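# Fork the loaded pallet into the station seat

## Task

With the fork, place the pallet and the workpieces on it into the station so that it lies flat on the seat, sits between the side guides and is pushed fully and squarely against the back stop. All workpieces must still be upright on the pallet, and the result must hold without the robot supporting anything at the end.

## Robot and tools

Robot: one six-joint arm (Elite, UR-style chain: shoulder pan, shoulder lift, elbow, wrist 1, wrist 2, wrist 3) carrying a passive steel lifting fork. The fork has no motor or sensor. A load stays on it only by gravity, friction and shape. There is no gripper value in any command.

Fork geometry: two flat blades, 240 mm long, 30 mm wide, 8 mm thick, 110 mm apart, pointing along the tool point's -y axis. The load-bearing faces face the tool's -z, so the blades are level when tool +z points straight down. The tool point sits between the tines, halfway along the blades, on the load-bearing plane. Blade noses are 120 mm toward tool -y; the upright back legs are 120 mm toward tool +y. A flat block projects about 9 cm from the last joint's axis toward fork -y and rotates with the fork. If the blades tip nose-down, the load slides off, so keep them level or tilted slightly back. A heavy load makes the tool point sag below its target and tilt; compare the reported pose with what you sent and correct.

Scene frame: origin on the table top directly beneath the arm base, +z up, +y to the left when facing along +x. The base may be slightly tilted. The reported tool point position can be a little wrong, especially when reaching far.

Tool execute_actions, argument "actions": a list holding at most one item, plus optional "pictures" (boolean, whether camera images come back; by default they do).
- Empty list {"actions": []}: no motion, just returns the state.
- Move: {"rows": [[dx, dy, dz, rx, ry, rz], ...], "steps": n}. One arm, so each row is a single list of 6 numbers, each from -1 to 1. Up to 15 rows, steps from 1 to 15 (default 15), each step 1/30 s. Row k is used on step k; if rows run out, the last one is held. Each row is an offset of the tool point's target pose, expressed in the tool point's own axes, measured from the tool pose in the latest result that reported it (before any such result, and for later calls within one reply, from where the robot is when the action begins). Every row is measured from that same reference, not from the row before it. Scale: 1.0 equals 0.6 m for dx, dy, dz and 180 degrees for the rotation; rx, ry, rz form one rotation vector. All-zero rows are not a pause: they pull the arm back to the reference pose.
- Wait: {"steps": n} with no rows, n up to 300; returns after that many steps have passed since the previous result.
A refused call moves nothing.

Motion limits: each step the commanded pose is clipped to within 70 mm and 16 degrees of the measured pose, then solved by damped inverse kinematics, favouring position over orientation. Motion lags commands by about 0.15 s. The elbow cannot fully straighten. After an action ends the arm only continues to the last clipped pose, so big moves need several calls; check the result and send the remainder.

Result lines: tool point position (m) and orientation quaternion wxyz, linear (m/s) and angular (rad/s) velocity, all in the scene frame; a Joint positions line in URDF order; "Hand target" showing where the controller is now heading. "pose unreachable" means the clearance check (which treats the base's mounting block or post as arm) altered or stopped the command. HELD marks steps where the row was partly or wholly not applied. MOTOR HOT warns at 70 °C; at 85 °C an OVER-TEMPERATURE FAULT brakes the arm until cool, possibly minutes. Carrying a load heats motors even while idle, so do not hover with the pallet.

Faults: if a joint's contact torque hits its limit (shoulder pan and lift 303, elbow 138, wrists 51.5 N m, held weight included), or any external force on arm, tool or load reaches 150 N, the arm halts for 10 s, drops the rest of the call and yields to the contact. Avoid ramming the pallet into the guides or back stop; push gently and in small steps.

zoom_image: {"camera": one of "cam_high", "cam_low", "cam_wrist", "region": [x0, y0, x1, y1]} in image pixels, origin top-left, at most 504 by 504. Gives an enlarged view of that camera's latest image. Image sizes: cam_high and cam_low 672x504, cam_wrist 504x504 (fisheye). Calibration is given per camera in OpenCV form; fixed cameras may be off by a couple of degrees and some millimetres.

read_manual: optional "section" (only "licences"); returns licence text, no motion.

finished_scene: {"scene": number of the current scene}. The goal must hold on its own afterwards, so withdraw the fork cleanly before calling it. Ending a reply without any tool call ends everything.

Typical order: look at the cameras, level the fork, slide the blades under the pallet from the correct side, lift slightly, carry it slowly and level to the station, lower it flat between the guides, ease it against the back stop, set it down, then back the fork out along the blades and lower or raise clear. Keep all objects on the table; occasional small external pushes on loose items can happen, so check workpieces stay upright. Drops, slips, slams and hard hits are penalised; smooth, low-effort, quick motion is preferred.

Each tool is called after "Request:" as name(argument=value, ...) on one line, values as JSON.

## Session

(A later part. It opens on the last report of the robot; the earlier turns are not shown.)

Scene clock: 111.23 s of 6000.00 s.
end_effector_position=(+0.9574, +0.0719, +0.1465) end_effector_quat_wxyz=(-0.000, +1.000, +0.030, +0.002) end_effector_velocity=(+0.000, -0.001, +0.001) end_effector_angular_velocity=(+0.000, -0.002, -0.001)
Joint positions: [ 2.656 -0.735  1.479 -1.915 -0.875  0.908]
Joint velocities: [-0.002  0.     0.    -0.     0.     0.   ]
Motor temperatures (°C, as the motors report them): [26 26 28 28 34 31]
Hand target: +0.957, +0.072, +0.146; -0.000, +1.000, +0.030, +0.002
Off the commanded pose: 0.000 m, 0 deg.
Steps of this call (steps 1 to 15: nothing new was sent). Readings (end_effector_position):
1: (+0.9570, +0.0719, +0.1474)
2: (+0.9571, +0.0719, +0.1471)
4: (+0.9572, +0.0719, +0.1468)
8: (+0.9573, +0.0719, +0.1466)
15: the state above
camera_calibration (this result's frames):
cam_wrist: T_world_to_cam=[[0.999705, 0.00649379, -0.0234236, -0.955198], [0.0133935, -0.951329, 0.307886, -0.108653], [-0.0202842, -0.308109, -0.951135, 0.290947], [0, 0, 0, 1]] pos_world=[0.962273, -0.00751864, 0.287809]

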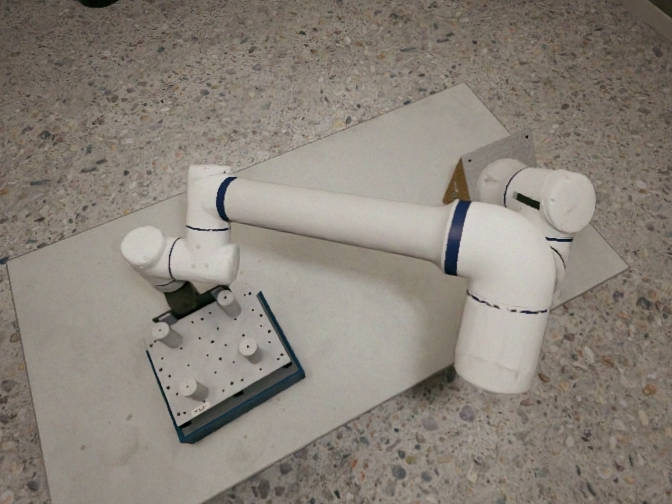

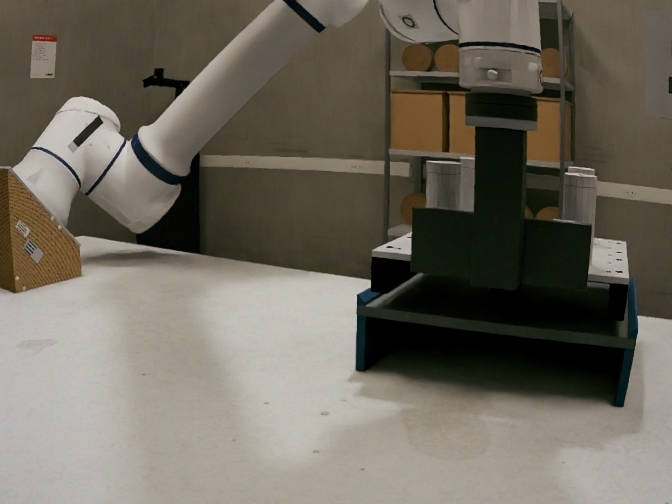

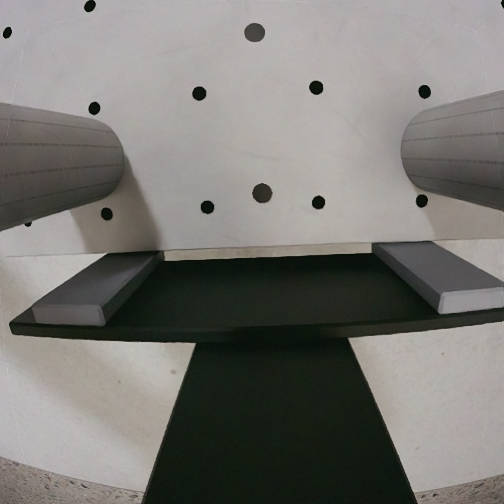

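Request:
execute_actions(actions=[{"rows":[[-0.002,0,0.002,0,0,0],[-0.004,0,0.004,0,0,0],[-0.004,0,0.006,0,0,0],[-0.004,0,0.008,0,0,0],[-0.004,0,0.01,0,0,0],[-0.004,0,0.012,0,0,0],[-0.004,0,0.014,0,0,0],[-0.004,0,0.016,0,0,0],[-0.004,0,0.018,0,0,0],[-0.004,0,0.02,0,0,0],[-0.004,0,0.022,0,0,0],[-0.004,0,0.024,0,0,0],[-0.004,0,0.026,0,0,0],[-0.004,0,0.028,0,0,0],[-0.004,0,0.03,0,0,0]]}], pictures=false)

Request:
execute_actions(actions=[{"rows":[[0,0,0.008,0,0,0],[0,0,0.0095,0,0,0],[0,0,0.011,0,0,0],[0,0,0.0125,0,0,0],[0,0,0.014,0,0,0],[0,0,0.0155,0,0,0],[0,0,0.017,0,0,0],[0,0,0.0185,0,0,0],[0,0,0.02,0,0,0],[0,0,0.0215,0,0,0],[0,0,0.023,0,0,0],[0,0,0.0245,0,0,0],[0,0,0.026,0,0,0],[0,0,0.028,0,0,0],[0,0,0.03,0,0,0]]}], pictures=false)

Request:
execute_actions(actions=[{"steps":15}])

Request:
zoom_image(camera="cam_high", region=[120, 270, 330, 460])

Request:
zoom_image(camera="cam_low", region=[340, 220, 660, 380])

Scene clock: 127.83 s of 6000.00 s.
end_effector_position=(+0.9550, +0.0718, +0.1323) end_effector_quat_wxyz=(-0.000, +1.000, +0.030, +0.001) end_effector_velocity=(-0.001, -0.001, -0.036) end_effector_angular_velocity=(+0.001, +0.001, -0.002)
Joint positions: [ 2.664 -0.729  1.493 -1.94  -0.872  0.918]
Joint velocities: [ 0.023  0.022  0.02  -0.058  0.009  0.028]
Motor temperatures (°C, as the motors report them): [26 26 28 28 34 31]
Hand target: +0.955, +0.072, +0.129; -0.000, +1.000, +0.030, +0.001
Off the commanded pose: 0.004 m, 0 deg.
Steps of this call (steps 1 to 90: nothing new was sent; then 13.10 s passed at rest; steps 91 to 105: all 15 steps of this action). Readings (end_effector_position):
91: (+0.9574, +0.0719, +0.1465)
92: (+0.9572, +0.0718, +0.1462)
94: (+0.9560, +0.0717, +0.1446)
98: (+0.9553, +0.0719, +0.1407)
105: the state above

Scene clock: 128.33 s of 6000.00 s.
end_effector_position=(+0.9551, +0.0718, +0.1178) end_effector_quat_wxyz=(-0.000, +1.000, +0.030, +0.001) end_effector_velocity=(+0.001, +0.001, -0.031) end_effector_angular_velocity=(-0.000, -0.000, +0.001)
Joint positions: [ 2.674 -0.72   1.5   -1.964 -0.868  0.929]
Joint velocities: [ 0.021  0.02   0.014 -0.05   0.008  0.025]
Motor temperatures (°C, as the motors report them): [26 26 28 28 34 31]
Hand target: +0.955, +0.072, +0.114; -0.000, +1.000, +0.030, +0.001
Off the commanded pose: 0.003 m, 0 deg.
Steps of this call (steps 1 to 15: all 15 steps of this action). Readings (end_effector_position):
1: (+0.9550, +0.0718, +0.1312)
2: (+0.9550, +0.0718, +0.1300)
4: (+0.9550, +0.0718, +0.1280)
8: (+0.9554, +0.0719, +0.1248)
15: the state above

Scene clock: 128.83 s of 6000.00 s.
end_effector_position=(+0.9551, +0.0718, +0.1144) end_effector_quat_wxyz=(-0.000, +1.000, +0.030, +0.001) end_effector_velocity=(+0.000, +0.000, -0.000) end_effector_angular_velocity=(+0.000, +0.000, -0.001)
Joint positions: [ 2.676 -0.718  1.502 -1.97  -0.868  0.932]
Joint velocities: [0.    0.    0.    0.    0.    0.001]
Motor temperatures (°C, as the motors report them): [26 26 28 28 34 31]
Hand target: +0.955, +0.072, +0.114; -0.000, +1.000, +0.030, +0.001
Off the commanded pose: 0.000 m, 0 deg.
Steps of this call (steps 1 to 15: nothing new was sent). Readings (end_effector_position):
1: (+0.9551, +0.0718, +0.1168)
2: (+0.9550, +0.0718, +0.1159)
4: (+0.9551, +0.0718, +0.1151)
8: (+0.9551, +0.0718, +0.1145)
15: the state above
camera_calibration (this result's frames):
cam_wrist: T_world_to_cam=[[0.999701, 0.00651934, -0.0235621, -0.953629], [0.0134609, -0.951321, 0.307908, -0.0989335], [-0.0204077, -0.308133, -0.951124, 0.260435], [0, 0, 0, 1]] pos_world=[0.95999, -0.00765192, 0.255699]

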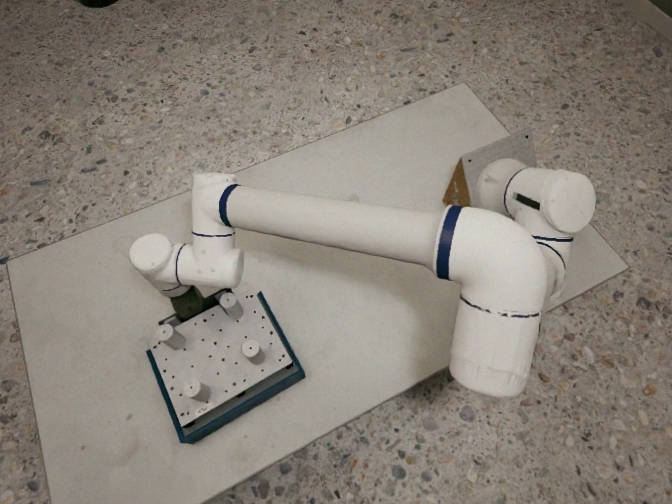

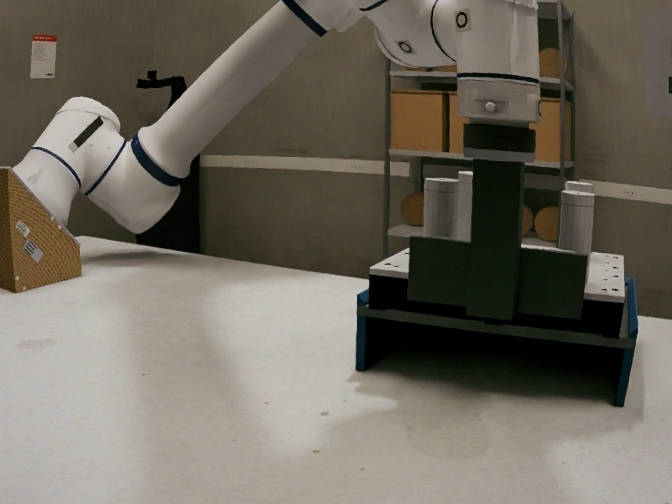

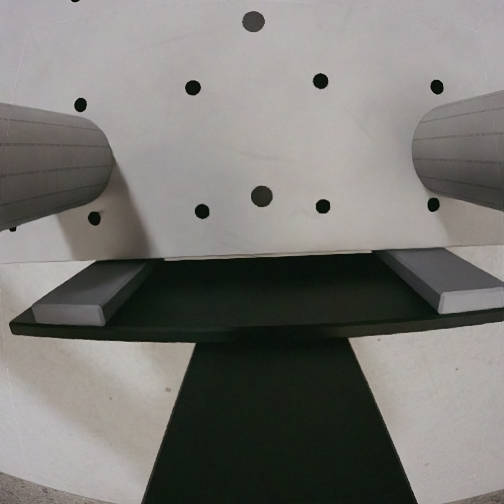

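Region (120, 270, 330, 460) of cam_high's 672x504 image, scaled by 2.400, with more detail than that image has; it fills the top 456 rows of this view, and the rest is white.

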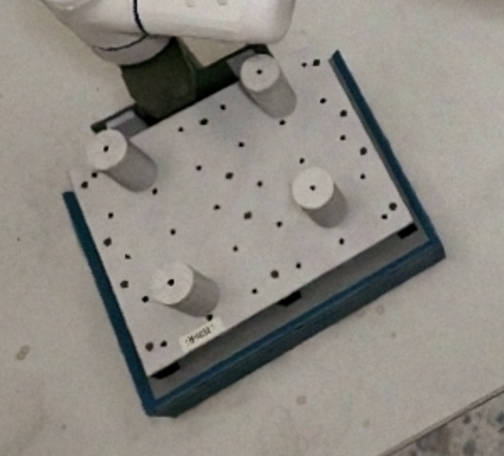

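Region (340, 220, 660, 380) of cam_low's 672x504 image, scaled by 1.575, with more detail than that image has.

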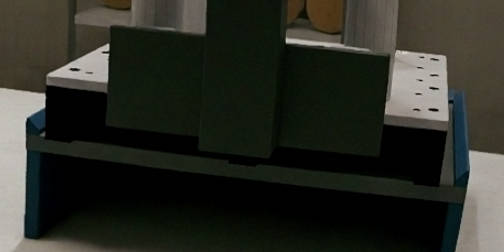

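Request:
execute_actions(actions=[{"rows":[[0,-0.002,0,0,0,0],[0,-0.004,0,0,0,0],[0,-0.006,0,0,0,0],[0,-0.008,0,0,0,0],[0,-0.01,0,0,0,0],[0,-0.012,0,0,0,0],[0,-0.014,0,0,0,0],[0,-0.016,0,0,0,0],[0,-0.018,0,0,0,0],[0,-0.02,0,0,0,0],[0,-0.022,0,0,0,0]]}])

Request:
zoom_image(camera="cam_high", region=[160, 340, 320, 460])

Scene clock: 135.47 s of 6000.00 s.
end_effector_position=(+0.9543, +0.0841, +0.1144) end_effector_quat_wxyz=(-0.000, +1.000, +0.030, +0.001) end_effector_velocity=(-0.000, +0.008, +0.001) end_effector_angular_velocity=(-0.001, -0.001, -0.001)
Joint positions: [ 2.684 -0.731  1.51  -1.971 -0.865  0.941]
Joint velocities: [ 0.005 -0.01   0.006 -0.002  0.002  0.008]
Motor temperatures (°C, as the motors report them): [26 26 28 28 34 31]
Hand target: +0.954, +0.085, +0.114; -0.000, +1.000, +0.030, +0.001
Off the commanded pose: 0.001 m, 0 deg.
Steps of this call (steps 1 to 90: nothing new was sent; then 3.13 s passed at rest; steps 91 to 105: all 15 steps of this action). Readings (end_effector_position):
91: (+0.9551, +0.0718, +0.1143)
92: (+0.9550, +0.0720, +0.1142)
94: (+0.9549, +0.0733, +0.1141)
98: (+0.9546, +0.0775, +0.1142)
105: the state above
camera_calibration (this result's frames):
cam_wrist: T_world_to_cam=[[0.999701, 0.00654714, -0.0235657, -0.952973], [0.0134892, -0.951311, 0.307937, -0.0872317], [-0.0204022, -0.308163, -0.951115, 0.264213], [0, 0, 0, 1]] pos_world=[0.959255, 0.00467543, 0.255701]

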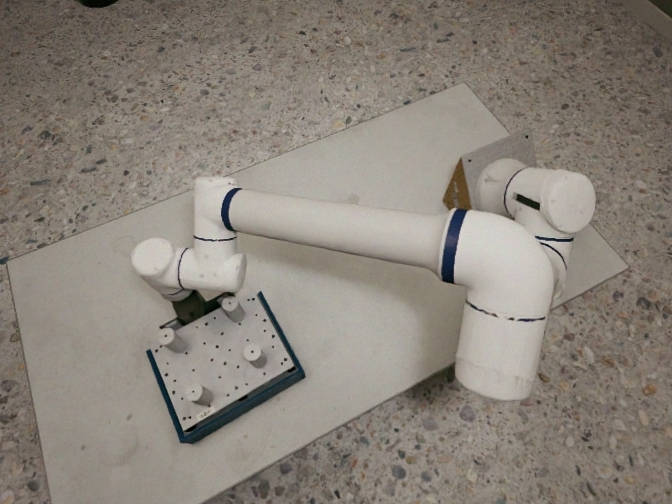

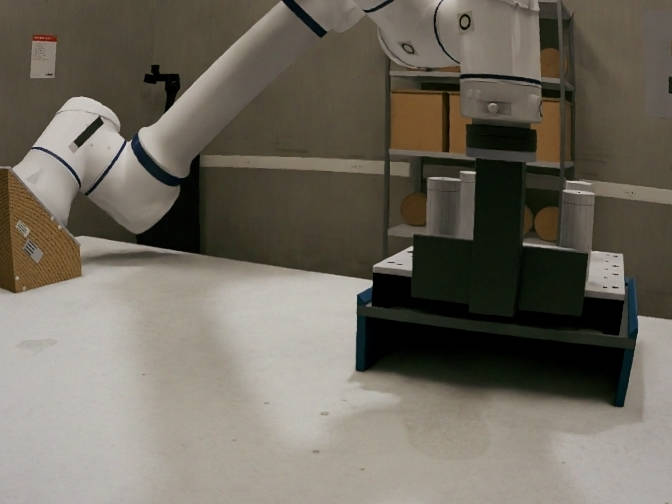

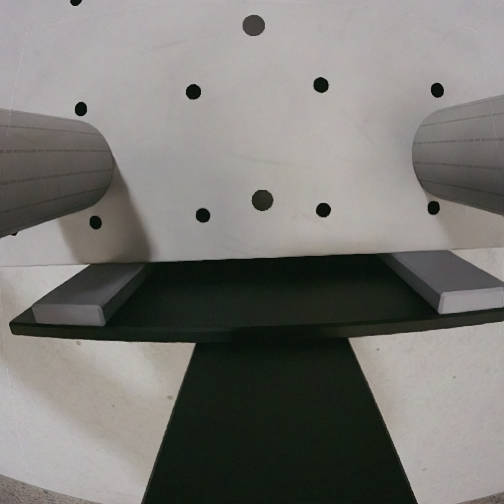

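Region (160, 340, 320, 460) of cam_high's 672x504 image, scaled by 3.150, with more detail than that image has; it fills the top 378 rows of this view, and the rest is white.

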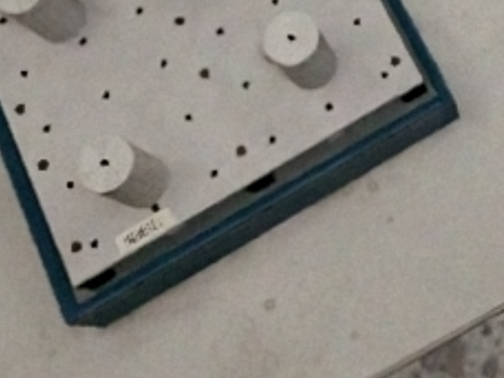

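Request:
execute_actions(actions=[{"rows":[[0,-0.002,0,0,0,0],[0,-0.003,0,0,0,0],[0,-0.004,0,0,0,0]],"steps":12}], pictures=false)

Request:
execute_actions(actions=[{"rows":[[0,-0.001,0,0,0,0]],"steps":10}], pictures=false)

Request:
execute_actions(actions=[{"rows":[[0,-0.001,0,0,0,0]],"steps":10}], pictures=false)

Request:
execute_actions(actions=[{"rows":[[0,-0.001,0,0,0,0]],"steps":10}], pictures=false)

Request:
execute_actions(actions=[{"rows":[[0,-0.001,0,0,0,0]],"steps":10}])

Request:
zoom_image(camera="cam_high", region=[160, 340, 320, 460])

Scene clock: 146.60 s of 6000.00 s.
end_effector_position=(+0.9542, +0.0865, +0.1144) end_effector_quat_wxyz=(-0.000, +1.000, +0.030, +0.001) end_effector_velocity=(+0.000, +0.001, -0.001) end_effector_angular_velocity=(+0.000, +0.001, +0.001)
Joint positions: [ 2.685 -0.733  1.511 -1.971 -0.864  0.943]
Joint velocities: [ 0.002 -0.    -0.     0.     0.     0.   ]
Motor temperatures (°C, as the motors report them): [26 26 28 28 34 31]
Hand target: +0.954, +0.086, +0.114; -0.000, +1.000, +0.030, +0.001
Off the commanded pose: 0.000 m, 0 deg.
Steps of this call (steps 1 to 90: nothing new was sent; then 7.73 s passed at rest; steps 91 to 102: all 12 steps of this action). Readings (end_effector_position):
91: (+0.9543, +0.0849, +0.1144)
92: (+0.9543, +0.0850, +0.1144)
94: (+0.9542, +0.0856, +0.1144)
98: (+0.9542, +0.0863, +0.1144)
102: the state above

Scene clock: 146.93 s of 6000.00 s.
end_effector_position=(+0.9541, +0.0870, +0.1144) end_effector_quat_wxyz=(-0.000, +1.000, +0.030, +0.001) end_effector_velocity=(-0.000, +0.000, -0.000) end_effector_angular_velocity=(-0.000, +0.001, +0.000)
Joint positions: [ 2.686 -0.734  1.511 -1.971 -0.864  0.944]
Joint velocities: [ 0.001 -0.     0.    -0.    -0.     0.   ]
Motor temperatures (°C, as the motors report them): [26 26 28 28 34 31]
Hand target: +0.954, +0.087, +0.114; -0.000, +1.000, +0.030, +0.001
Off the commanded pose: 0.000 m, 0 deg.
Steps of this call (steps 1 to 10: all 10 steps of this action). Readings (end_effector_position):
1: (+0.9542, +0.0865, +0.1144)
2: (+0.9542, +0.0866, +0.1144)
4: (+0.9542, +0.0869, +0.1144)
8: (+0.9541, +0.0870, +0.1144)
10: the state above

Scene clock: 147.27 s of 6000.00 s.
end_effector_position=(+0.9541, +0.0876, +0.1144) end_effector_quat_wxyz=(-0.000, +1.000, +0.030, +0.001) end_effector_velocity=(-0.000, +0.000, -0.000) end_effector_angular_velocity=(+0.000, +0.000, +0.000)
Joint positions: [ 2.686 -0.734  1.512 -1.971 -0.864  0.944]
Joint velocities: [ 0.    -0.     0.001 -0.    -0.    -0.   ]
Motor temperatures (°C, as the motors report them): [26 26 28 28 34 31]
Hand target: +0.954, +0.088, +0.114; -0.000, +1.000, +0.030, +0.001
Off the commanded pose: 0.000 m, 0 deg.
Steps of this call (steps 1 to 10: all 10 steps of this action). Readings (end_effector_position):
1: (+0.9541, +0.0870, +0.1144)
2: (+0.9541, +0.0872, +0.1144)
4: (+0.9541, +0.0874, +0.1144)
8: (+0.9541, +0.0876, +0.1144)
10: the state above

Scene clock: 147.60 s of 6000.00 s.
end_effector_position=(+0.9541, +0.0882, +0.1144) end_effector_quat_wxyz=(-0.000, +1.000, +0.030, +0.001) end_effector_velocity=(-0.001, -0.000, -0.000) end_effector_angular_velocity=(+0.001, +0.001, -0.001)
Joint positions: [ 2.686 -0.735  1.512 -1.971 -0.864  0.945]
Joint velocities: [-0.    -0.     0.001  0.001  0.    -0.   ]
Motor temperatures (°C, as the motors report them): [26 26 28 28 34 31]
Hand target: +0.954, +0.088, +0.114; -0.000, +1.000, +0.030, +0.001
Off the commanded pose: 0.000 m, 0 deg.
Steps of this call (steps 1 to 10: all 10 steps of this action). Readings (end_effector_position):
1: (+0.9541, +0.0876, +0.1144)
2: (+0.9541, +0.0878, +0.1144)
4: (+0.9541, +0.0880, +0.1144)
8: (+0.9541, +0.0882, +0.1144)
10: the state above

Scene clock: 147.93 s of 6000.00 s.
end_effector_position=(+0.9540, +0.0888, +0.1144) end_effector_quat_wxyz=(-0.000, +1.000, +0.030, +0.001) end_effector_velocity=(-0.001, -0.001, +0.000) end_effector_angular_velocity=(+0.001, +0.001, -0.002)
Joint positions: [ 2.687 -0.736  1.512 -1.971 -0.864  0.945]
Joint velocities: [-0.001 -0.     0.002  0.001  0.     0.   ]
Motor temperatures (°C, as the motors report them): [26 26 28 28 34 31]
Hand target: +0.954, +0.089, +0.114; -0.000, +1.000, +0.030, +0.001
Off the commanded pose: 0.000 m, 0 deg.
Steps of this call (steps 1 to 10: all 10 steps of this action). Readings (end_effector_position):
1: (+0.9541, +0.0882, +0.1144)
2: (+0.9541, +0.0883, +0.1144)
4: (+0.9541, +0.0886, +0.1144)
8: (+0.9540, +0.0887, +0.1144)
10: the state above
camera_calibration (this result's frames):
cam_wrist: T_world_to_cam=[[0.999701, 0.00653064, -0.0235764, -0.952715], [0.0134769, -0.951309, 0.307943, -0.0827842], [-0.0204174, -0.308169, -0.951113, 0.265657], [0, 0, 0, 1]] pos_world=[0.95897, 0.00933556, 0.255701]

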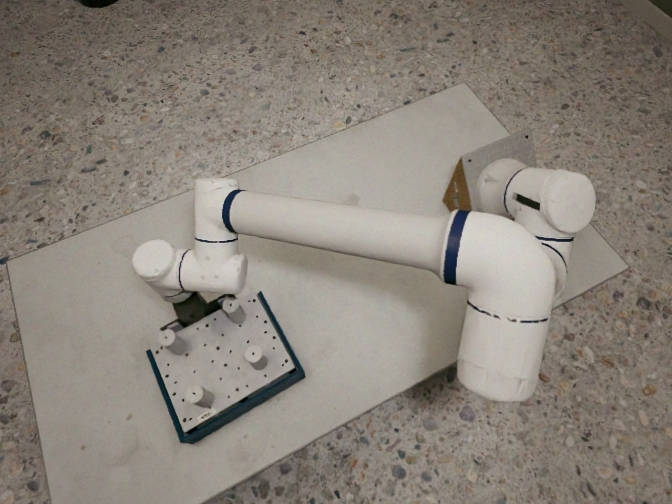

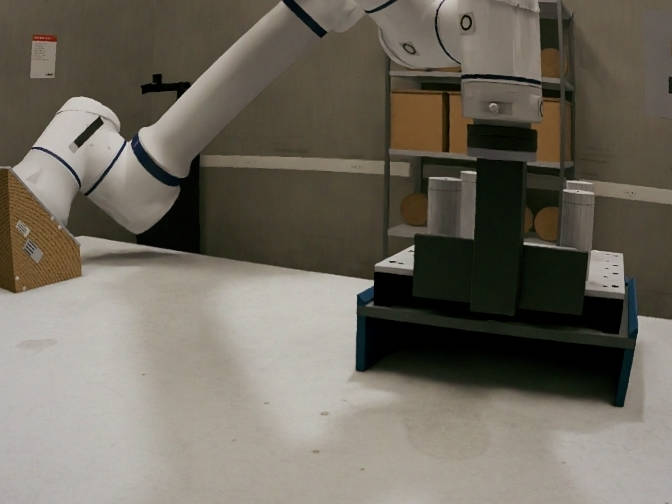

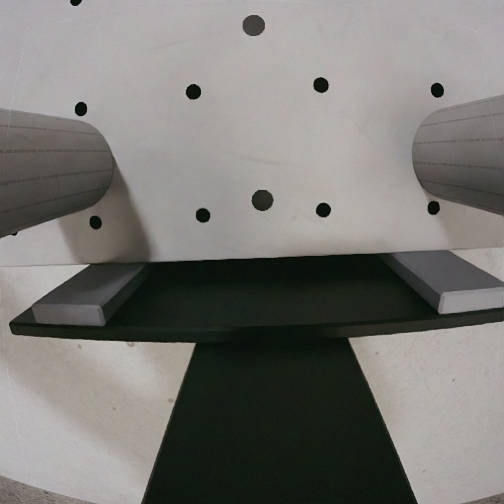

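Region (160, 340, 320, 460) of cam_high's 672x504 image, scaled by 3.150, with more detail than that image has; it fills the top 378 rows of this view, and the rest is white.

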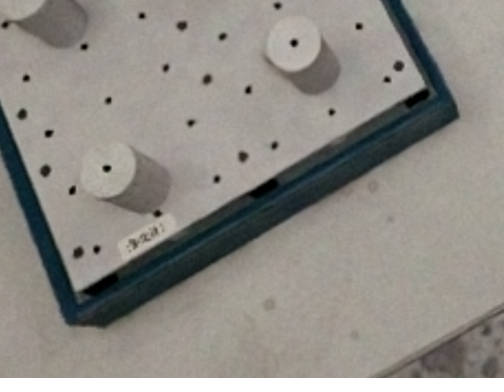

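Request:
execute_actions(actions=[{"rows":[[0,0,0,0,0,0.0017]],"steps":10}], pictures=false)

Request:
execute_actions(actions=[{"rows":[[0,-0.0008,0,0,0,0]],"steps":10}], pictures=false)

Request:
execute_actions(actions=[{"rows":[[0,-0.0008,0,0,0,0]],"steps":10}], pictures=false)

Request:
execute_actions(actions=[{"rows":[[0,-0.0008,0,0,0,0]],"steps":10}])

Request:
zoom_image(camera="cam_high", region=[160, 340, 320, 460])

Scene clock: 158.00 s of 6000.00 s.
end_effector_position=(+0.9540, +0.0889, +0.1143) end_effector_quat_wxyz=(-0.000, +1.000, +0.028, +0.001) end_effector_velocity=(-0.001, -0.002, +0.001) end_effector_angular_velocity=(+0.001, -0.001, -0.005)
Joint positions: [ 2.686 -0.737  1.514 -1.972 -0.864  0.95 ]
Joint velocities: [-0.003 -0.     0.002  0.     0.     0.001]
Motor temperatures (°C, as the motors report them): [26 26 28 28 34 31]
Hand target: +0.954, +0.089, +0.114; -0.000, +1.000, +0.028, +0.001
Off the commanded pose: 0.000 m, 0 deg.
Steps of this call (steps 1 to 90: nothing new was sent; then 6.73 s passed at rest; steps 91 to 100: all 10 steps of this action). Readings (end_effector_position):
91: (+0.9540, +0.0888, +0.1144)
92: (+0.9541, +0.0889, +0.1143)
94: (+0.9541, +0.0890, +0.1143)
98: (+0.9541, +0.0889, +0.1143)
100: the state above

Scene clock: 158.33 s of 6000.00 s.
end_effector_position=(+0.9540, +0.0892, +0.1144) end_effector_quat_wxyz=(-0.000, +1.000, +0.028, +0.001) end_effector_velocity=(-0.001, +0.001, -0.001) end_effector_angular_velocity=(+0.001, +0.002, -0.001)
Joint positions: [ 2.687 -0.737  1.515 -1.972 -0.864  0.95 ]
Joint velocities: [ 0.001 -0.     0.001  0.001  0.    -0.   ]
Motor temperatures (°C, as the motors report them): [26 26 28 28 34 31]
Hand target: +0.954, +0.089, +0.114; -0.000, +1.000, +0.028, +0.001
Off the commanded pose: 0.000 m, 0 deg.
Steps of this call (steps 1 to 10: all 10 steps of this action). Readings (end_effector_position):
1: (+0.9540, +0.0889, +0.1143)
2: (+0.9540, +0.0889, +0.1144)
4: (+0.9540, +0.0890, +0.1144)
8: (+0.9540, +0.0892, +0.1144)
10: the state above

Scene clock: 158.67 s of 6000.00 s.
end_effector_position=(+0.9540, +0.0897, +0.1144) end_effector_quat_wxyz=(-0.000, +1.000, +0.028, +0.001) end_effector_velocity=(+0.000, +0.000, +0.000) end_effector_angular_velocity=(+0.000, +0.000, -0.001)
Joint positions: [ 2.687 -0.738  1.515 -1.972 -0.863  0.95 ]
Joint velocities: [-0.    -0.     0.     0.001  0.     0.   ]
Motor temperatures (°C, as the motors report them): [26 26 28 28 34 31]
Hand target: +0.954, +0.090, +0.114; -0.000, +1.000, +0.028, +0.001
Off the commanded pose: 0.000 m, 0 deg.
Steps of this call (steps 1 to 10: all 10 steps of this action). Readings (end_effector_position):
1: (+0.9540, +0.0892, +0.1144)
2: (+0.9540, +0.0893, +0.1144)
4: (+0.9540, +0.0895, +0.1144)
8: (+0.9540, +0.0896, +0.1144)
10: the state above

Scene clock: 159.00 s of 6000.00 s.
end_effector_position=(+0.9539, +0.0901, +0.1144) end_effector_quat_wxyz=(-0.000, +1.000, +0.028, +0.001) end_effector_velocity=(-0.001, +0.000, -0.001) end_effector_angular_velocity=(+0.000, +0.000, +0.000)
Joint positions: [ 2.687 -0.738  1.515 -1.972 -0.863  0.951]
Joint velocities: [ 0.    -0.     0.001 -0.001  0.     0.   ]
Motor temperatures (°C, as the motors report them): [26 26 28 28 34 31]
Hand target: +0.954, +0.090, +0.114; -0.000, +1.000, +0.028, +0.001
Off the commanded pose: 0.000 m, 0 deg.
Steps of this call (steps 1 to 10: all 10 steps of this action). Readings (end_effector_position):
1: (+0.9540, +0.0897, +0.1144)
2: (+0.9539, +0.0898, +0.1144)
4: (+0.9539, +0.0900, +0.1144)
8: (+0.9539, +0.0900, +0.1144)
10: the state above
camera_calibration (this result's frames):
cam_wrist: T_world_to_cam=[[0.99972, 0.00123479, -0.0236298, -0.952148], [0.00845319, -0.951375, 0.30792, -0.0767423], [-0.0221006, -0.308033, -0.951119, 0.267655], [0, 0, 0, 1]] pos_world=[0.958445, 0.0106116, 0.255703]

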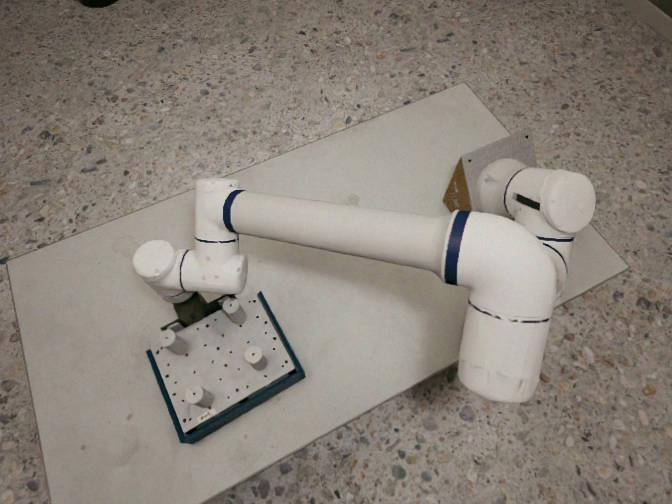

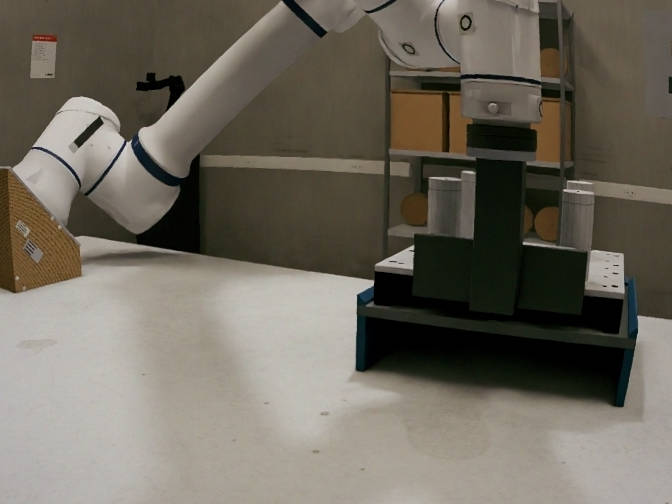

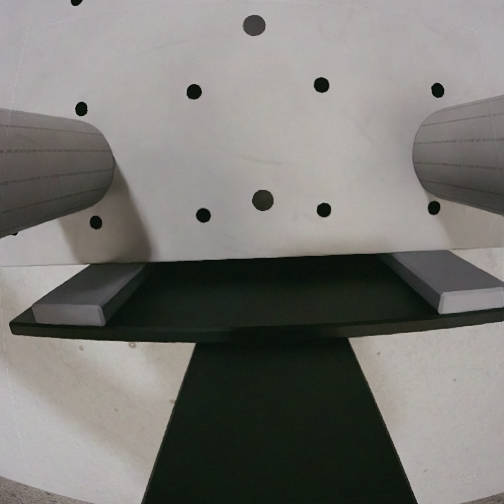

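Region (160, 340, 320, 460) of cam_high's 672x504 image, scaled by 3.150, with more detail than that image has; it fills the top 378 rows of this view, and the rest is white.

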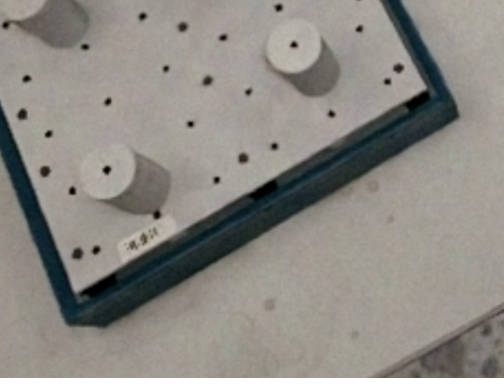

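Request:
execute_actions(actions=[{"rows":[[0,-0.0008,0,0,0,0]],"steps":10}], pictures=false)

Request:
execute_actions(actions=[{"rows":[[0,-0.0008,0,0,0,0]],"steps":10}], pictures=false)

Request:
execute_actions(actions=[{"rows":[[0,-0.0008,0,0,0,0]],"steps":10}], pictures=false)

Request:
execute_actions(actions=[{"rows":[[0,-0.0008,0,0,0,0]],"steps":10}], pictures=false)

Scene clock: 165.30 s of 6000.00 s.
end_effector_position=(+0.9539, +0.0905, +0.1144) end_effector_quat_wxyz=(-0.000, +1.000, +0.028, +0.001) end_effector_velocity=(-0.000, +0.000, -0.000) end_effector_angular_velocity=(-0.000, +0.000, -0.000)
Joint positions: [ 2.687 -0.738  1.515 -1.972 -0.863  0.951]
Joint velocities: [ 0.    -0.     0.001 -0.001 -0.     0.   ]
Motor temperatures (°C, as the motors report them): [26 26 28 28 34 31]
Hand target: +0.954, +0.091, +0.114; -0.000, +1.000, +0.028, +0.001
Off the commanded pose: 0.000 m, 0 deg.
Steps of this call (steps 1 to 90: nothing new was sent; then 2.97 s passed at rest; steps 91 to 100: all 10 steps of this action). Readings (end_effector_position):
91: (+0.9539, +0.0901, +0.1144)
92: (+0.9539, +0.0902, +0.1144)
94: (+0.9539, +0.0903, +0.1144)
98: (+0.9539, +0.0904, +0.1144)
100: the state above

Scene clock: 165.63 s of 6000.00 s.
end_effector_position=(+0.9538, +0.0908, +0.1144) end_effector_quat_wxyz=(-0.000, +1.000, +0.028, +0.001) end_effector_velocity=(+0.000, +0.000, +0.000) end_effector_angular_velocity=(-0.001, -0.001, +0.001)
Joint positions: [ 2.688 -0.739  1.516 -1.972 -0.863  0.952]
Joint velocities: [ 0.    -0.     0.    -0.002  0.     0.   ]
Motor temperatures (°C, as the motors report them): [26 26 28 28 34 31]
Hand target: +0.954, +0.091, +0.114; -0.000, +1.000, +0.028, +0.001
Off the commanded pose: 0.000 m, 0 deg.
Steps of this call (steps 1 to 10: all 10 steps of this action). Readings (end_effector_position):
1: (+0.9539, +0.0905, +0.1144)
2: (+0.9539, +0.0906, +0.1144)
4: (+0.9539, +0.0907, +0.1144)
8: (+0.9538, +0.0908, +0.1144)
10: the state above

Scene clock: 165.97 s of 6000.00 s.
end_effector_position=(+0.9538, +0.0912, +0.1144) end_effector_quat_wxyz=(-0.000, +1.000, +0.027, +0.001) end_effector_velocity=(+0.000, +0.001, -0.000) end_effector_angular_velocity=(-0.000, -0.000, +0.001)
Joint positions: [ 2.688 -0.739  1.516 -1.972 -0.863  0.952]
Joint velocities: [ 0.001 -0.     0.    -0.001  0.     0.   ]
Motor temperatures (°C, as the motors report them): [26 26 28 28 34 31]
Hand target: +0.954, +0.091, +0.114; -0.000, +1.000, +0.028, +0.001
Off the commanded pose: 0.000 m, 0 deg.
Steps of this call (steps 1 to 10: all 10 steps of this action). Readings (end_effector_position):
1: (+0.9538, +0.0908, +0.1144)
2: (+0.9538, +0.0909, +0.1144)
4: (+0.9538, +0.0910, +0.1144)
8: (+0.9538, +0.0911, +0.1144)
10: the state above

Scene clock: 166.30 s of 6000.00 s.
end_effector_position=(+0.9538, +0.0915, +0.1144) end_effector_quat_wxyz=(-0.000, +1.000, +0.027, +0.001) end_effector_velocity=(-0.000, +0.001, -0.001) end_effector_angular_velocity=(-0.000, +0.000, +0.002)
Joint positions: [ 2.688 -0.74   1.516 -1.972 -0.863  0.952]
Joint velocities: [ 0.001 -0.     0.    -0.001 -0.    -0.   ]
Motor temperatures (°C, as the motors report them): [26 26 28 28 34 31]
Hand target: +0.954, +0.092, +0.114; -0.000, +1.000, +0.027, +0.001
Off the commanded pose: 0.000 m, 0 deg.
Steps of this call (steps 1 to 10: all 10 steps of this action). Readings (end_effector_position):
1: (+0.9538, +0.0912, +0.1144)
2: (+0.9538, +0.0913, +0.1144)
4: (+0.9538, +0.0914, +0.1144)
8: (+0.9538, +0.0915, +0.1144)
10: the state above

Request:
execute_actions(actions=[{"rows":[[0,-0.0006,0,0,0,0.001]],"steps":10}], pictures=false)

Request:
execute_actions(actions=[{"rows":[[0,0.005,0,0,0,0],[0,0.015,0,0,0,0],[0,0.03,0,0,0,0],[0,0.05,0,0,0,0],[0,0.07,0,0,0,0],[0,0.09,0,0,0,0],[0,0.11,0,0,0,0],[0,0.13,0,0,0,0],[0,0.15,0,0,0,0],[0,0.17,0,0,0,0],[0,0.19,0,0,0,0],[0,0.21,0,0,0,0],[0,0.23,0,0,0,0],[0,0.25,0,0,0,0],[0,0.27,0,0,0,0]]}], pictures=false)

Request:
execute_actions(actions=[{"rows":[[0,0.09,0,0,0,0],[0,0.11,0,0,0,0],[0,0.13,0,0,0,0],[0,0.15,0,0,0,0],[0,0.17,0,0,0,0],[0,0.19,0,0,0,0],[0,0.21,0,0,0,0],[0,0.23,0,0,0,0],[0,0.25,0,0,0,0],[0,0.27,0,0,0,0]]}])

Request:
zoom_image(camera="cam_high", region=[160, 340, 320, 460])

Scene clock: 179.57 s of 6000.00 s.
end_effector_position=(+0.9538, +0.0919, +0.1144) end_effector_quat_wxyz=(-0.000, +1.000, +0.026, +0.001) end_effector_velocity=(+0.001, +0.001, +0.000) end_effector_angular_velocity=(+0.001, +0.001, -0.003)
Joint positions: [ 2.688 -0.741  1.517 -1.973 -0.863  0.955]
Joint velocities: [ 0.    -0.    -0.001  0.002  0.     0.003]
Motor temperatures (°C, as the motors report them): [26 26 28 28 34 31]
Hand target: +0.954, +0.092, +0.114; -0.000, +1.000, +0.026, +0.001
Off the commanded pose: 0.000 m, 0 deg.
Steps of this call (steps 1 to 90: nothing new was sent; then 9.93 s passed at rest; steps 91 to 100: all 10 steps of this action). Readings (end_effector_position):
91: (+0.9538, +0.0917, +0.1144)
92: (+0.9538, +0.0917, +0.1144)
94: (+0.9538, +0.0919, +0.1145)
98: (+0.9538, +0.0919, +0.1144)
100: the state above

Scene clock: 180.07 s of 6000.00 s.
end_effector_position=(+0.9582, -0.0300, +0.1147) end_effector_quat_wxyz=(-0.000, +1.000, +0.026, +0.002) end_effector_velocity=(+0.015, -0.350, +0.001) end_effector_angular_velocity=(-0.000, -0.004, -0.002)
Joint positions: [ 2.612 -0.611  1.432 -1.96  -0.893  0.866]
Joint velocities: [-0.21   0.392 -0.307  0.065 -0.086 -0.241]
Motor temperatures (°C, as the motors report them): [26 26 28 28 34 31]
Hand target: +0.959, -0.068, +0.115; -0.000, +1.000, +0.026, +0.002
Off the commanded pose: 0.040 m, 0 deg.
Steps of this call (steps 1 to 15: all 15 steps of this action). Readings (end_effector_position):
1: (+0.9538, +0.0919, +0.1144)
2: (+0.9537, +0.0914, +0.1144)
4: (+0.9545, +0.0864, +0.1145)
8: (+0.9552, +0.0503, +0.1145)
15: the state above

Scene clock: 180.57 s of 6000.00 s.
end_effector_position=(+0.9651, -0.1849, +0.1151) end_effector_quat_wxyz=(+0.000, +1.000, +0.026, +0.003) end_effector_velocity=(+0.015, -0.072, -0.002) end_effector_angular_velocity=(+0.003, +0.009, +0.006)
Joint positions: [ 2.523 -0.428  1.261 -1.913 -0.932  0.767]
Joint velocities: [-0.03   0.108 -0.136  0.059 -0.017 -0.045]
Motor temperatures (°C, as the motors report them): [26 26 28 28 34 31]
Hand target: +0.966, -0.191, +0.115; -0.000, +1.000, +0.026, +0.002
Off the commanded pose: 0.007 m, 0 deg.
Steps of this call (steps 1 to 15: all 15 steps of this action). Readings (end_effector_position):
1: (+0.9587, -0.0418, +0.1148)
2: (+0.9588, -0.0541, +0.1149)
4: (+0.9590, -0.0789, +0.1150)
8: (+0.9608, -0.1271, +0.1152)
15: the state above
camera_calibration (this result's frames):
cam_wrist: T_world_to_cam=[[0.999775, -0.00284994, -0.0210265, -0.964031], [0.00378437, -0.951102, 0.308854, -0.334237], [-0.0208785, -0.308864, -0.950877, 0.182471], [0, 0, 0, 1]] pos_world=[0.968889, -0.264282, 0.256468]

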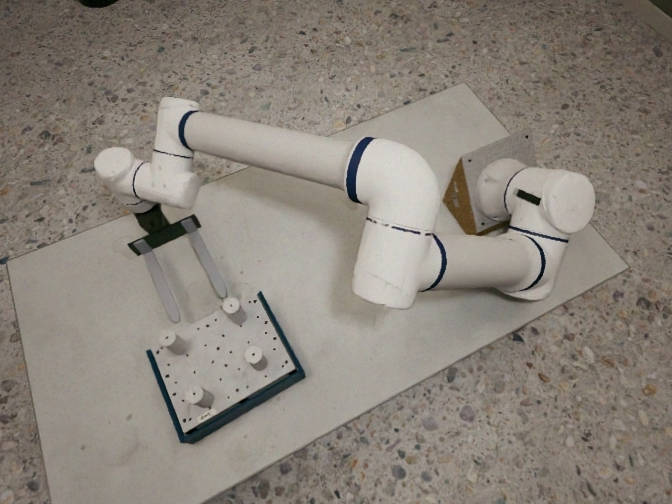

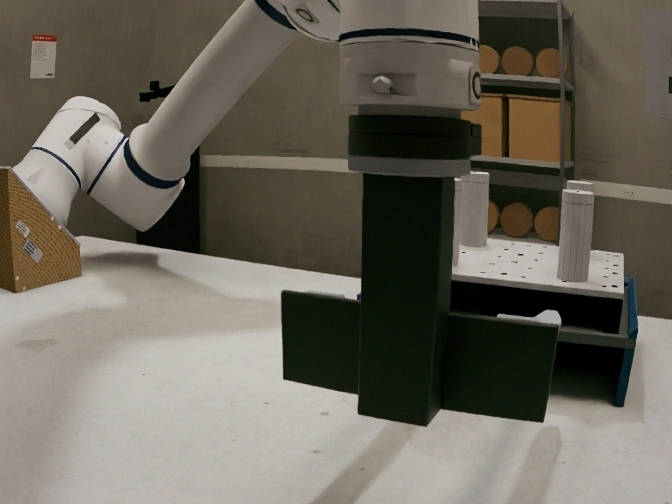

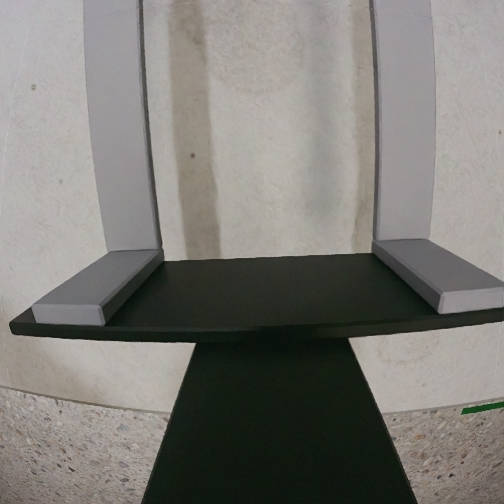

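Region (160, 340, 320, 460) of cam_high's 672x504 image, scaled by 3.150, with more detail than that image has; it fills the top 378 rows of this view, and the rest is white.

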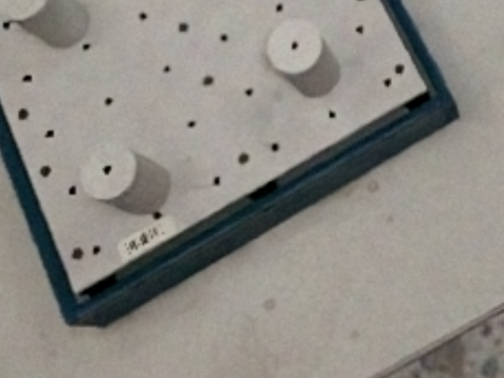

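Request:
finished_scene(scene=2)

The scene is finished: the task was done.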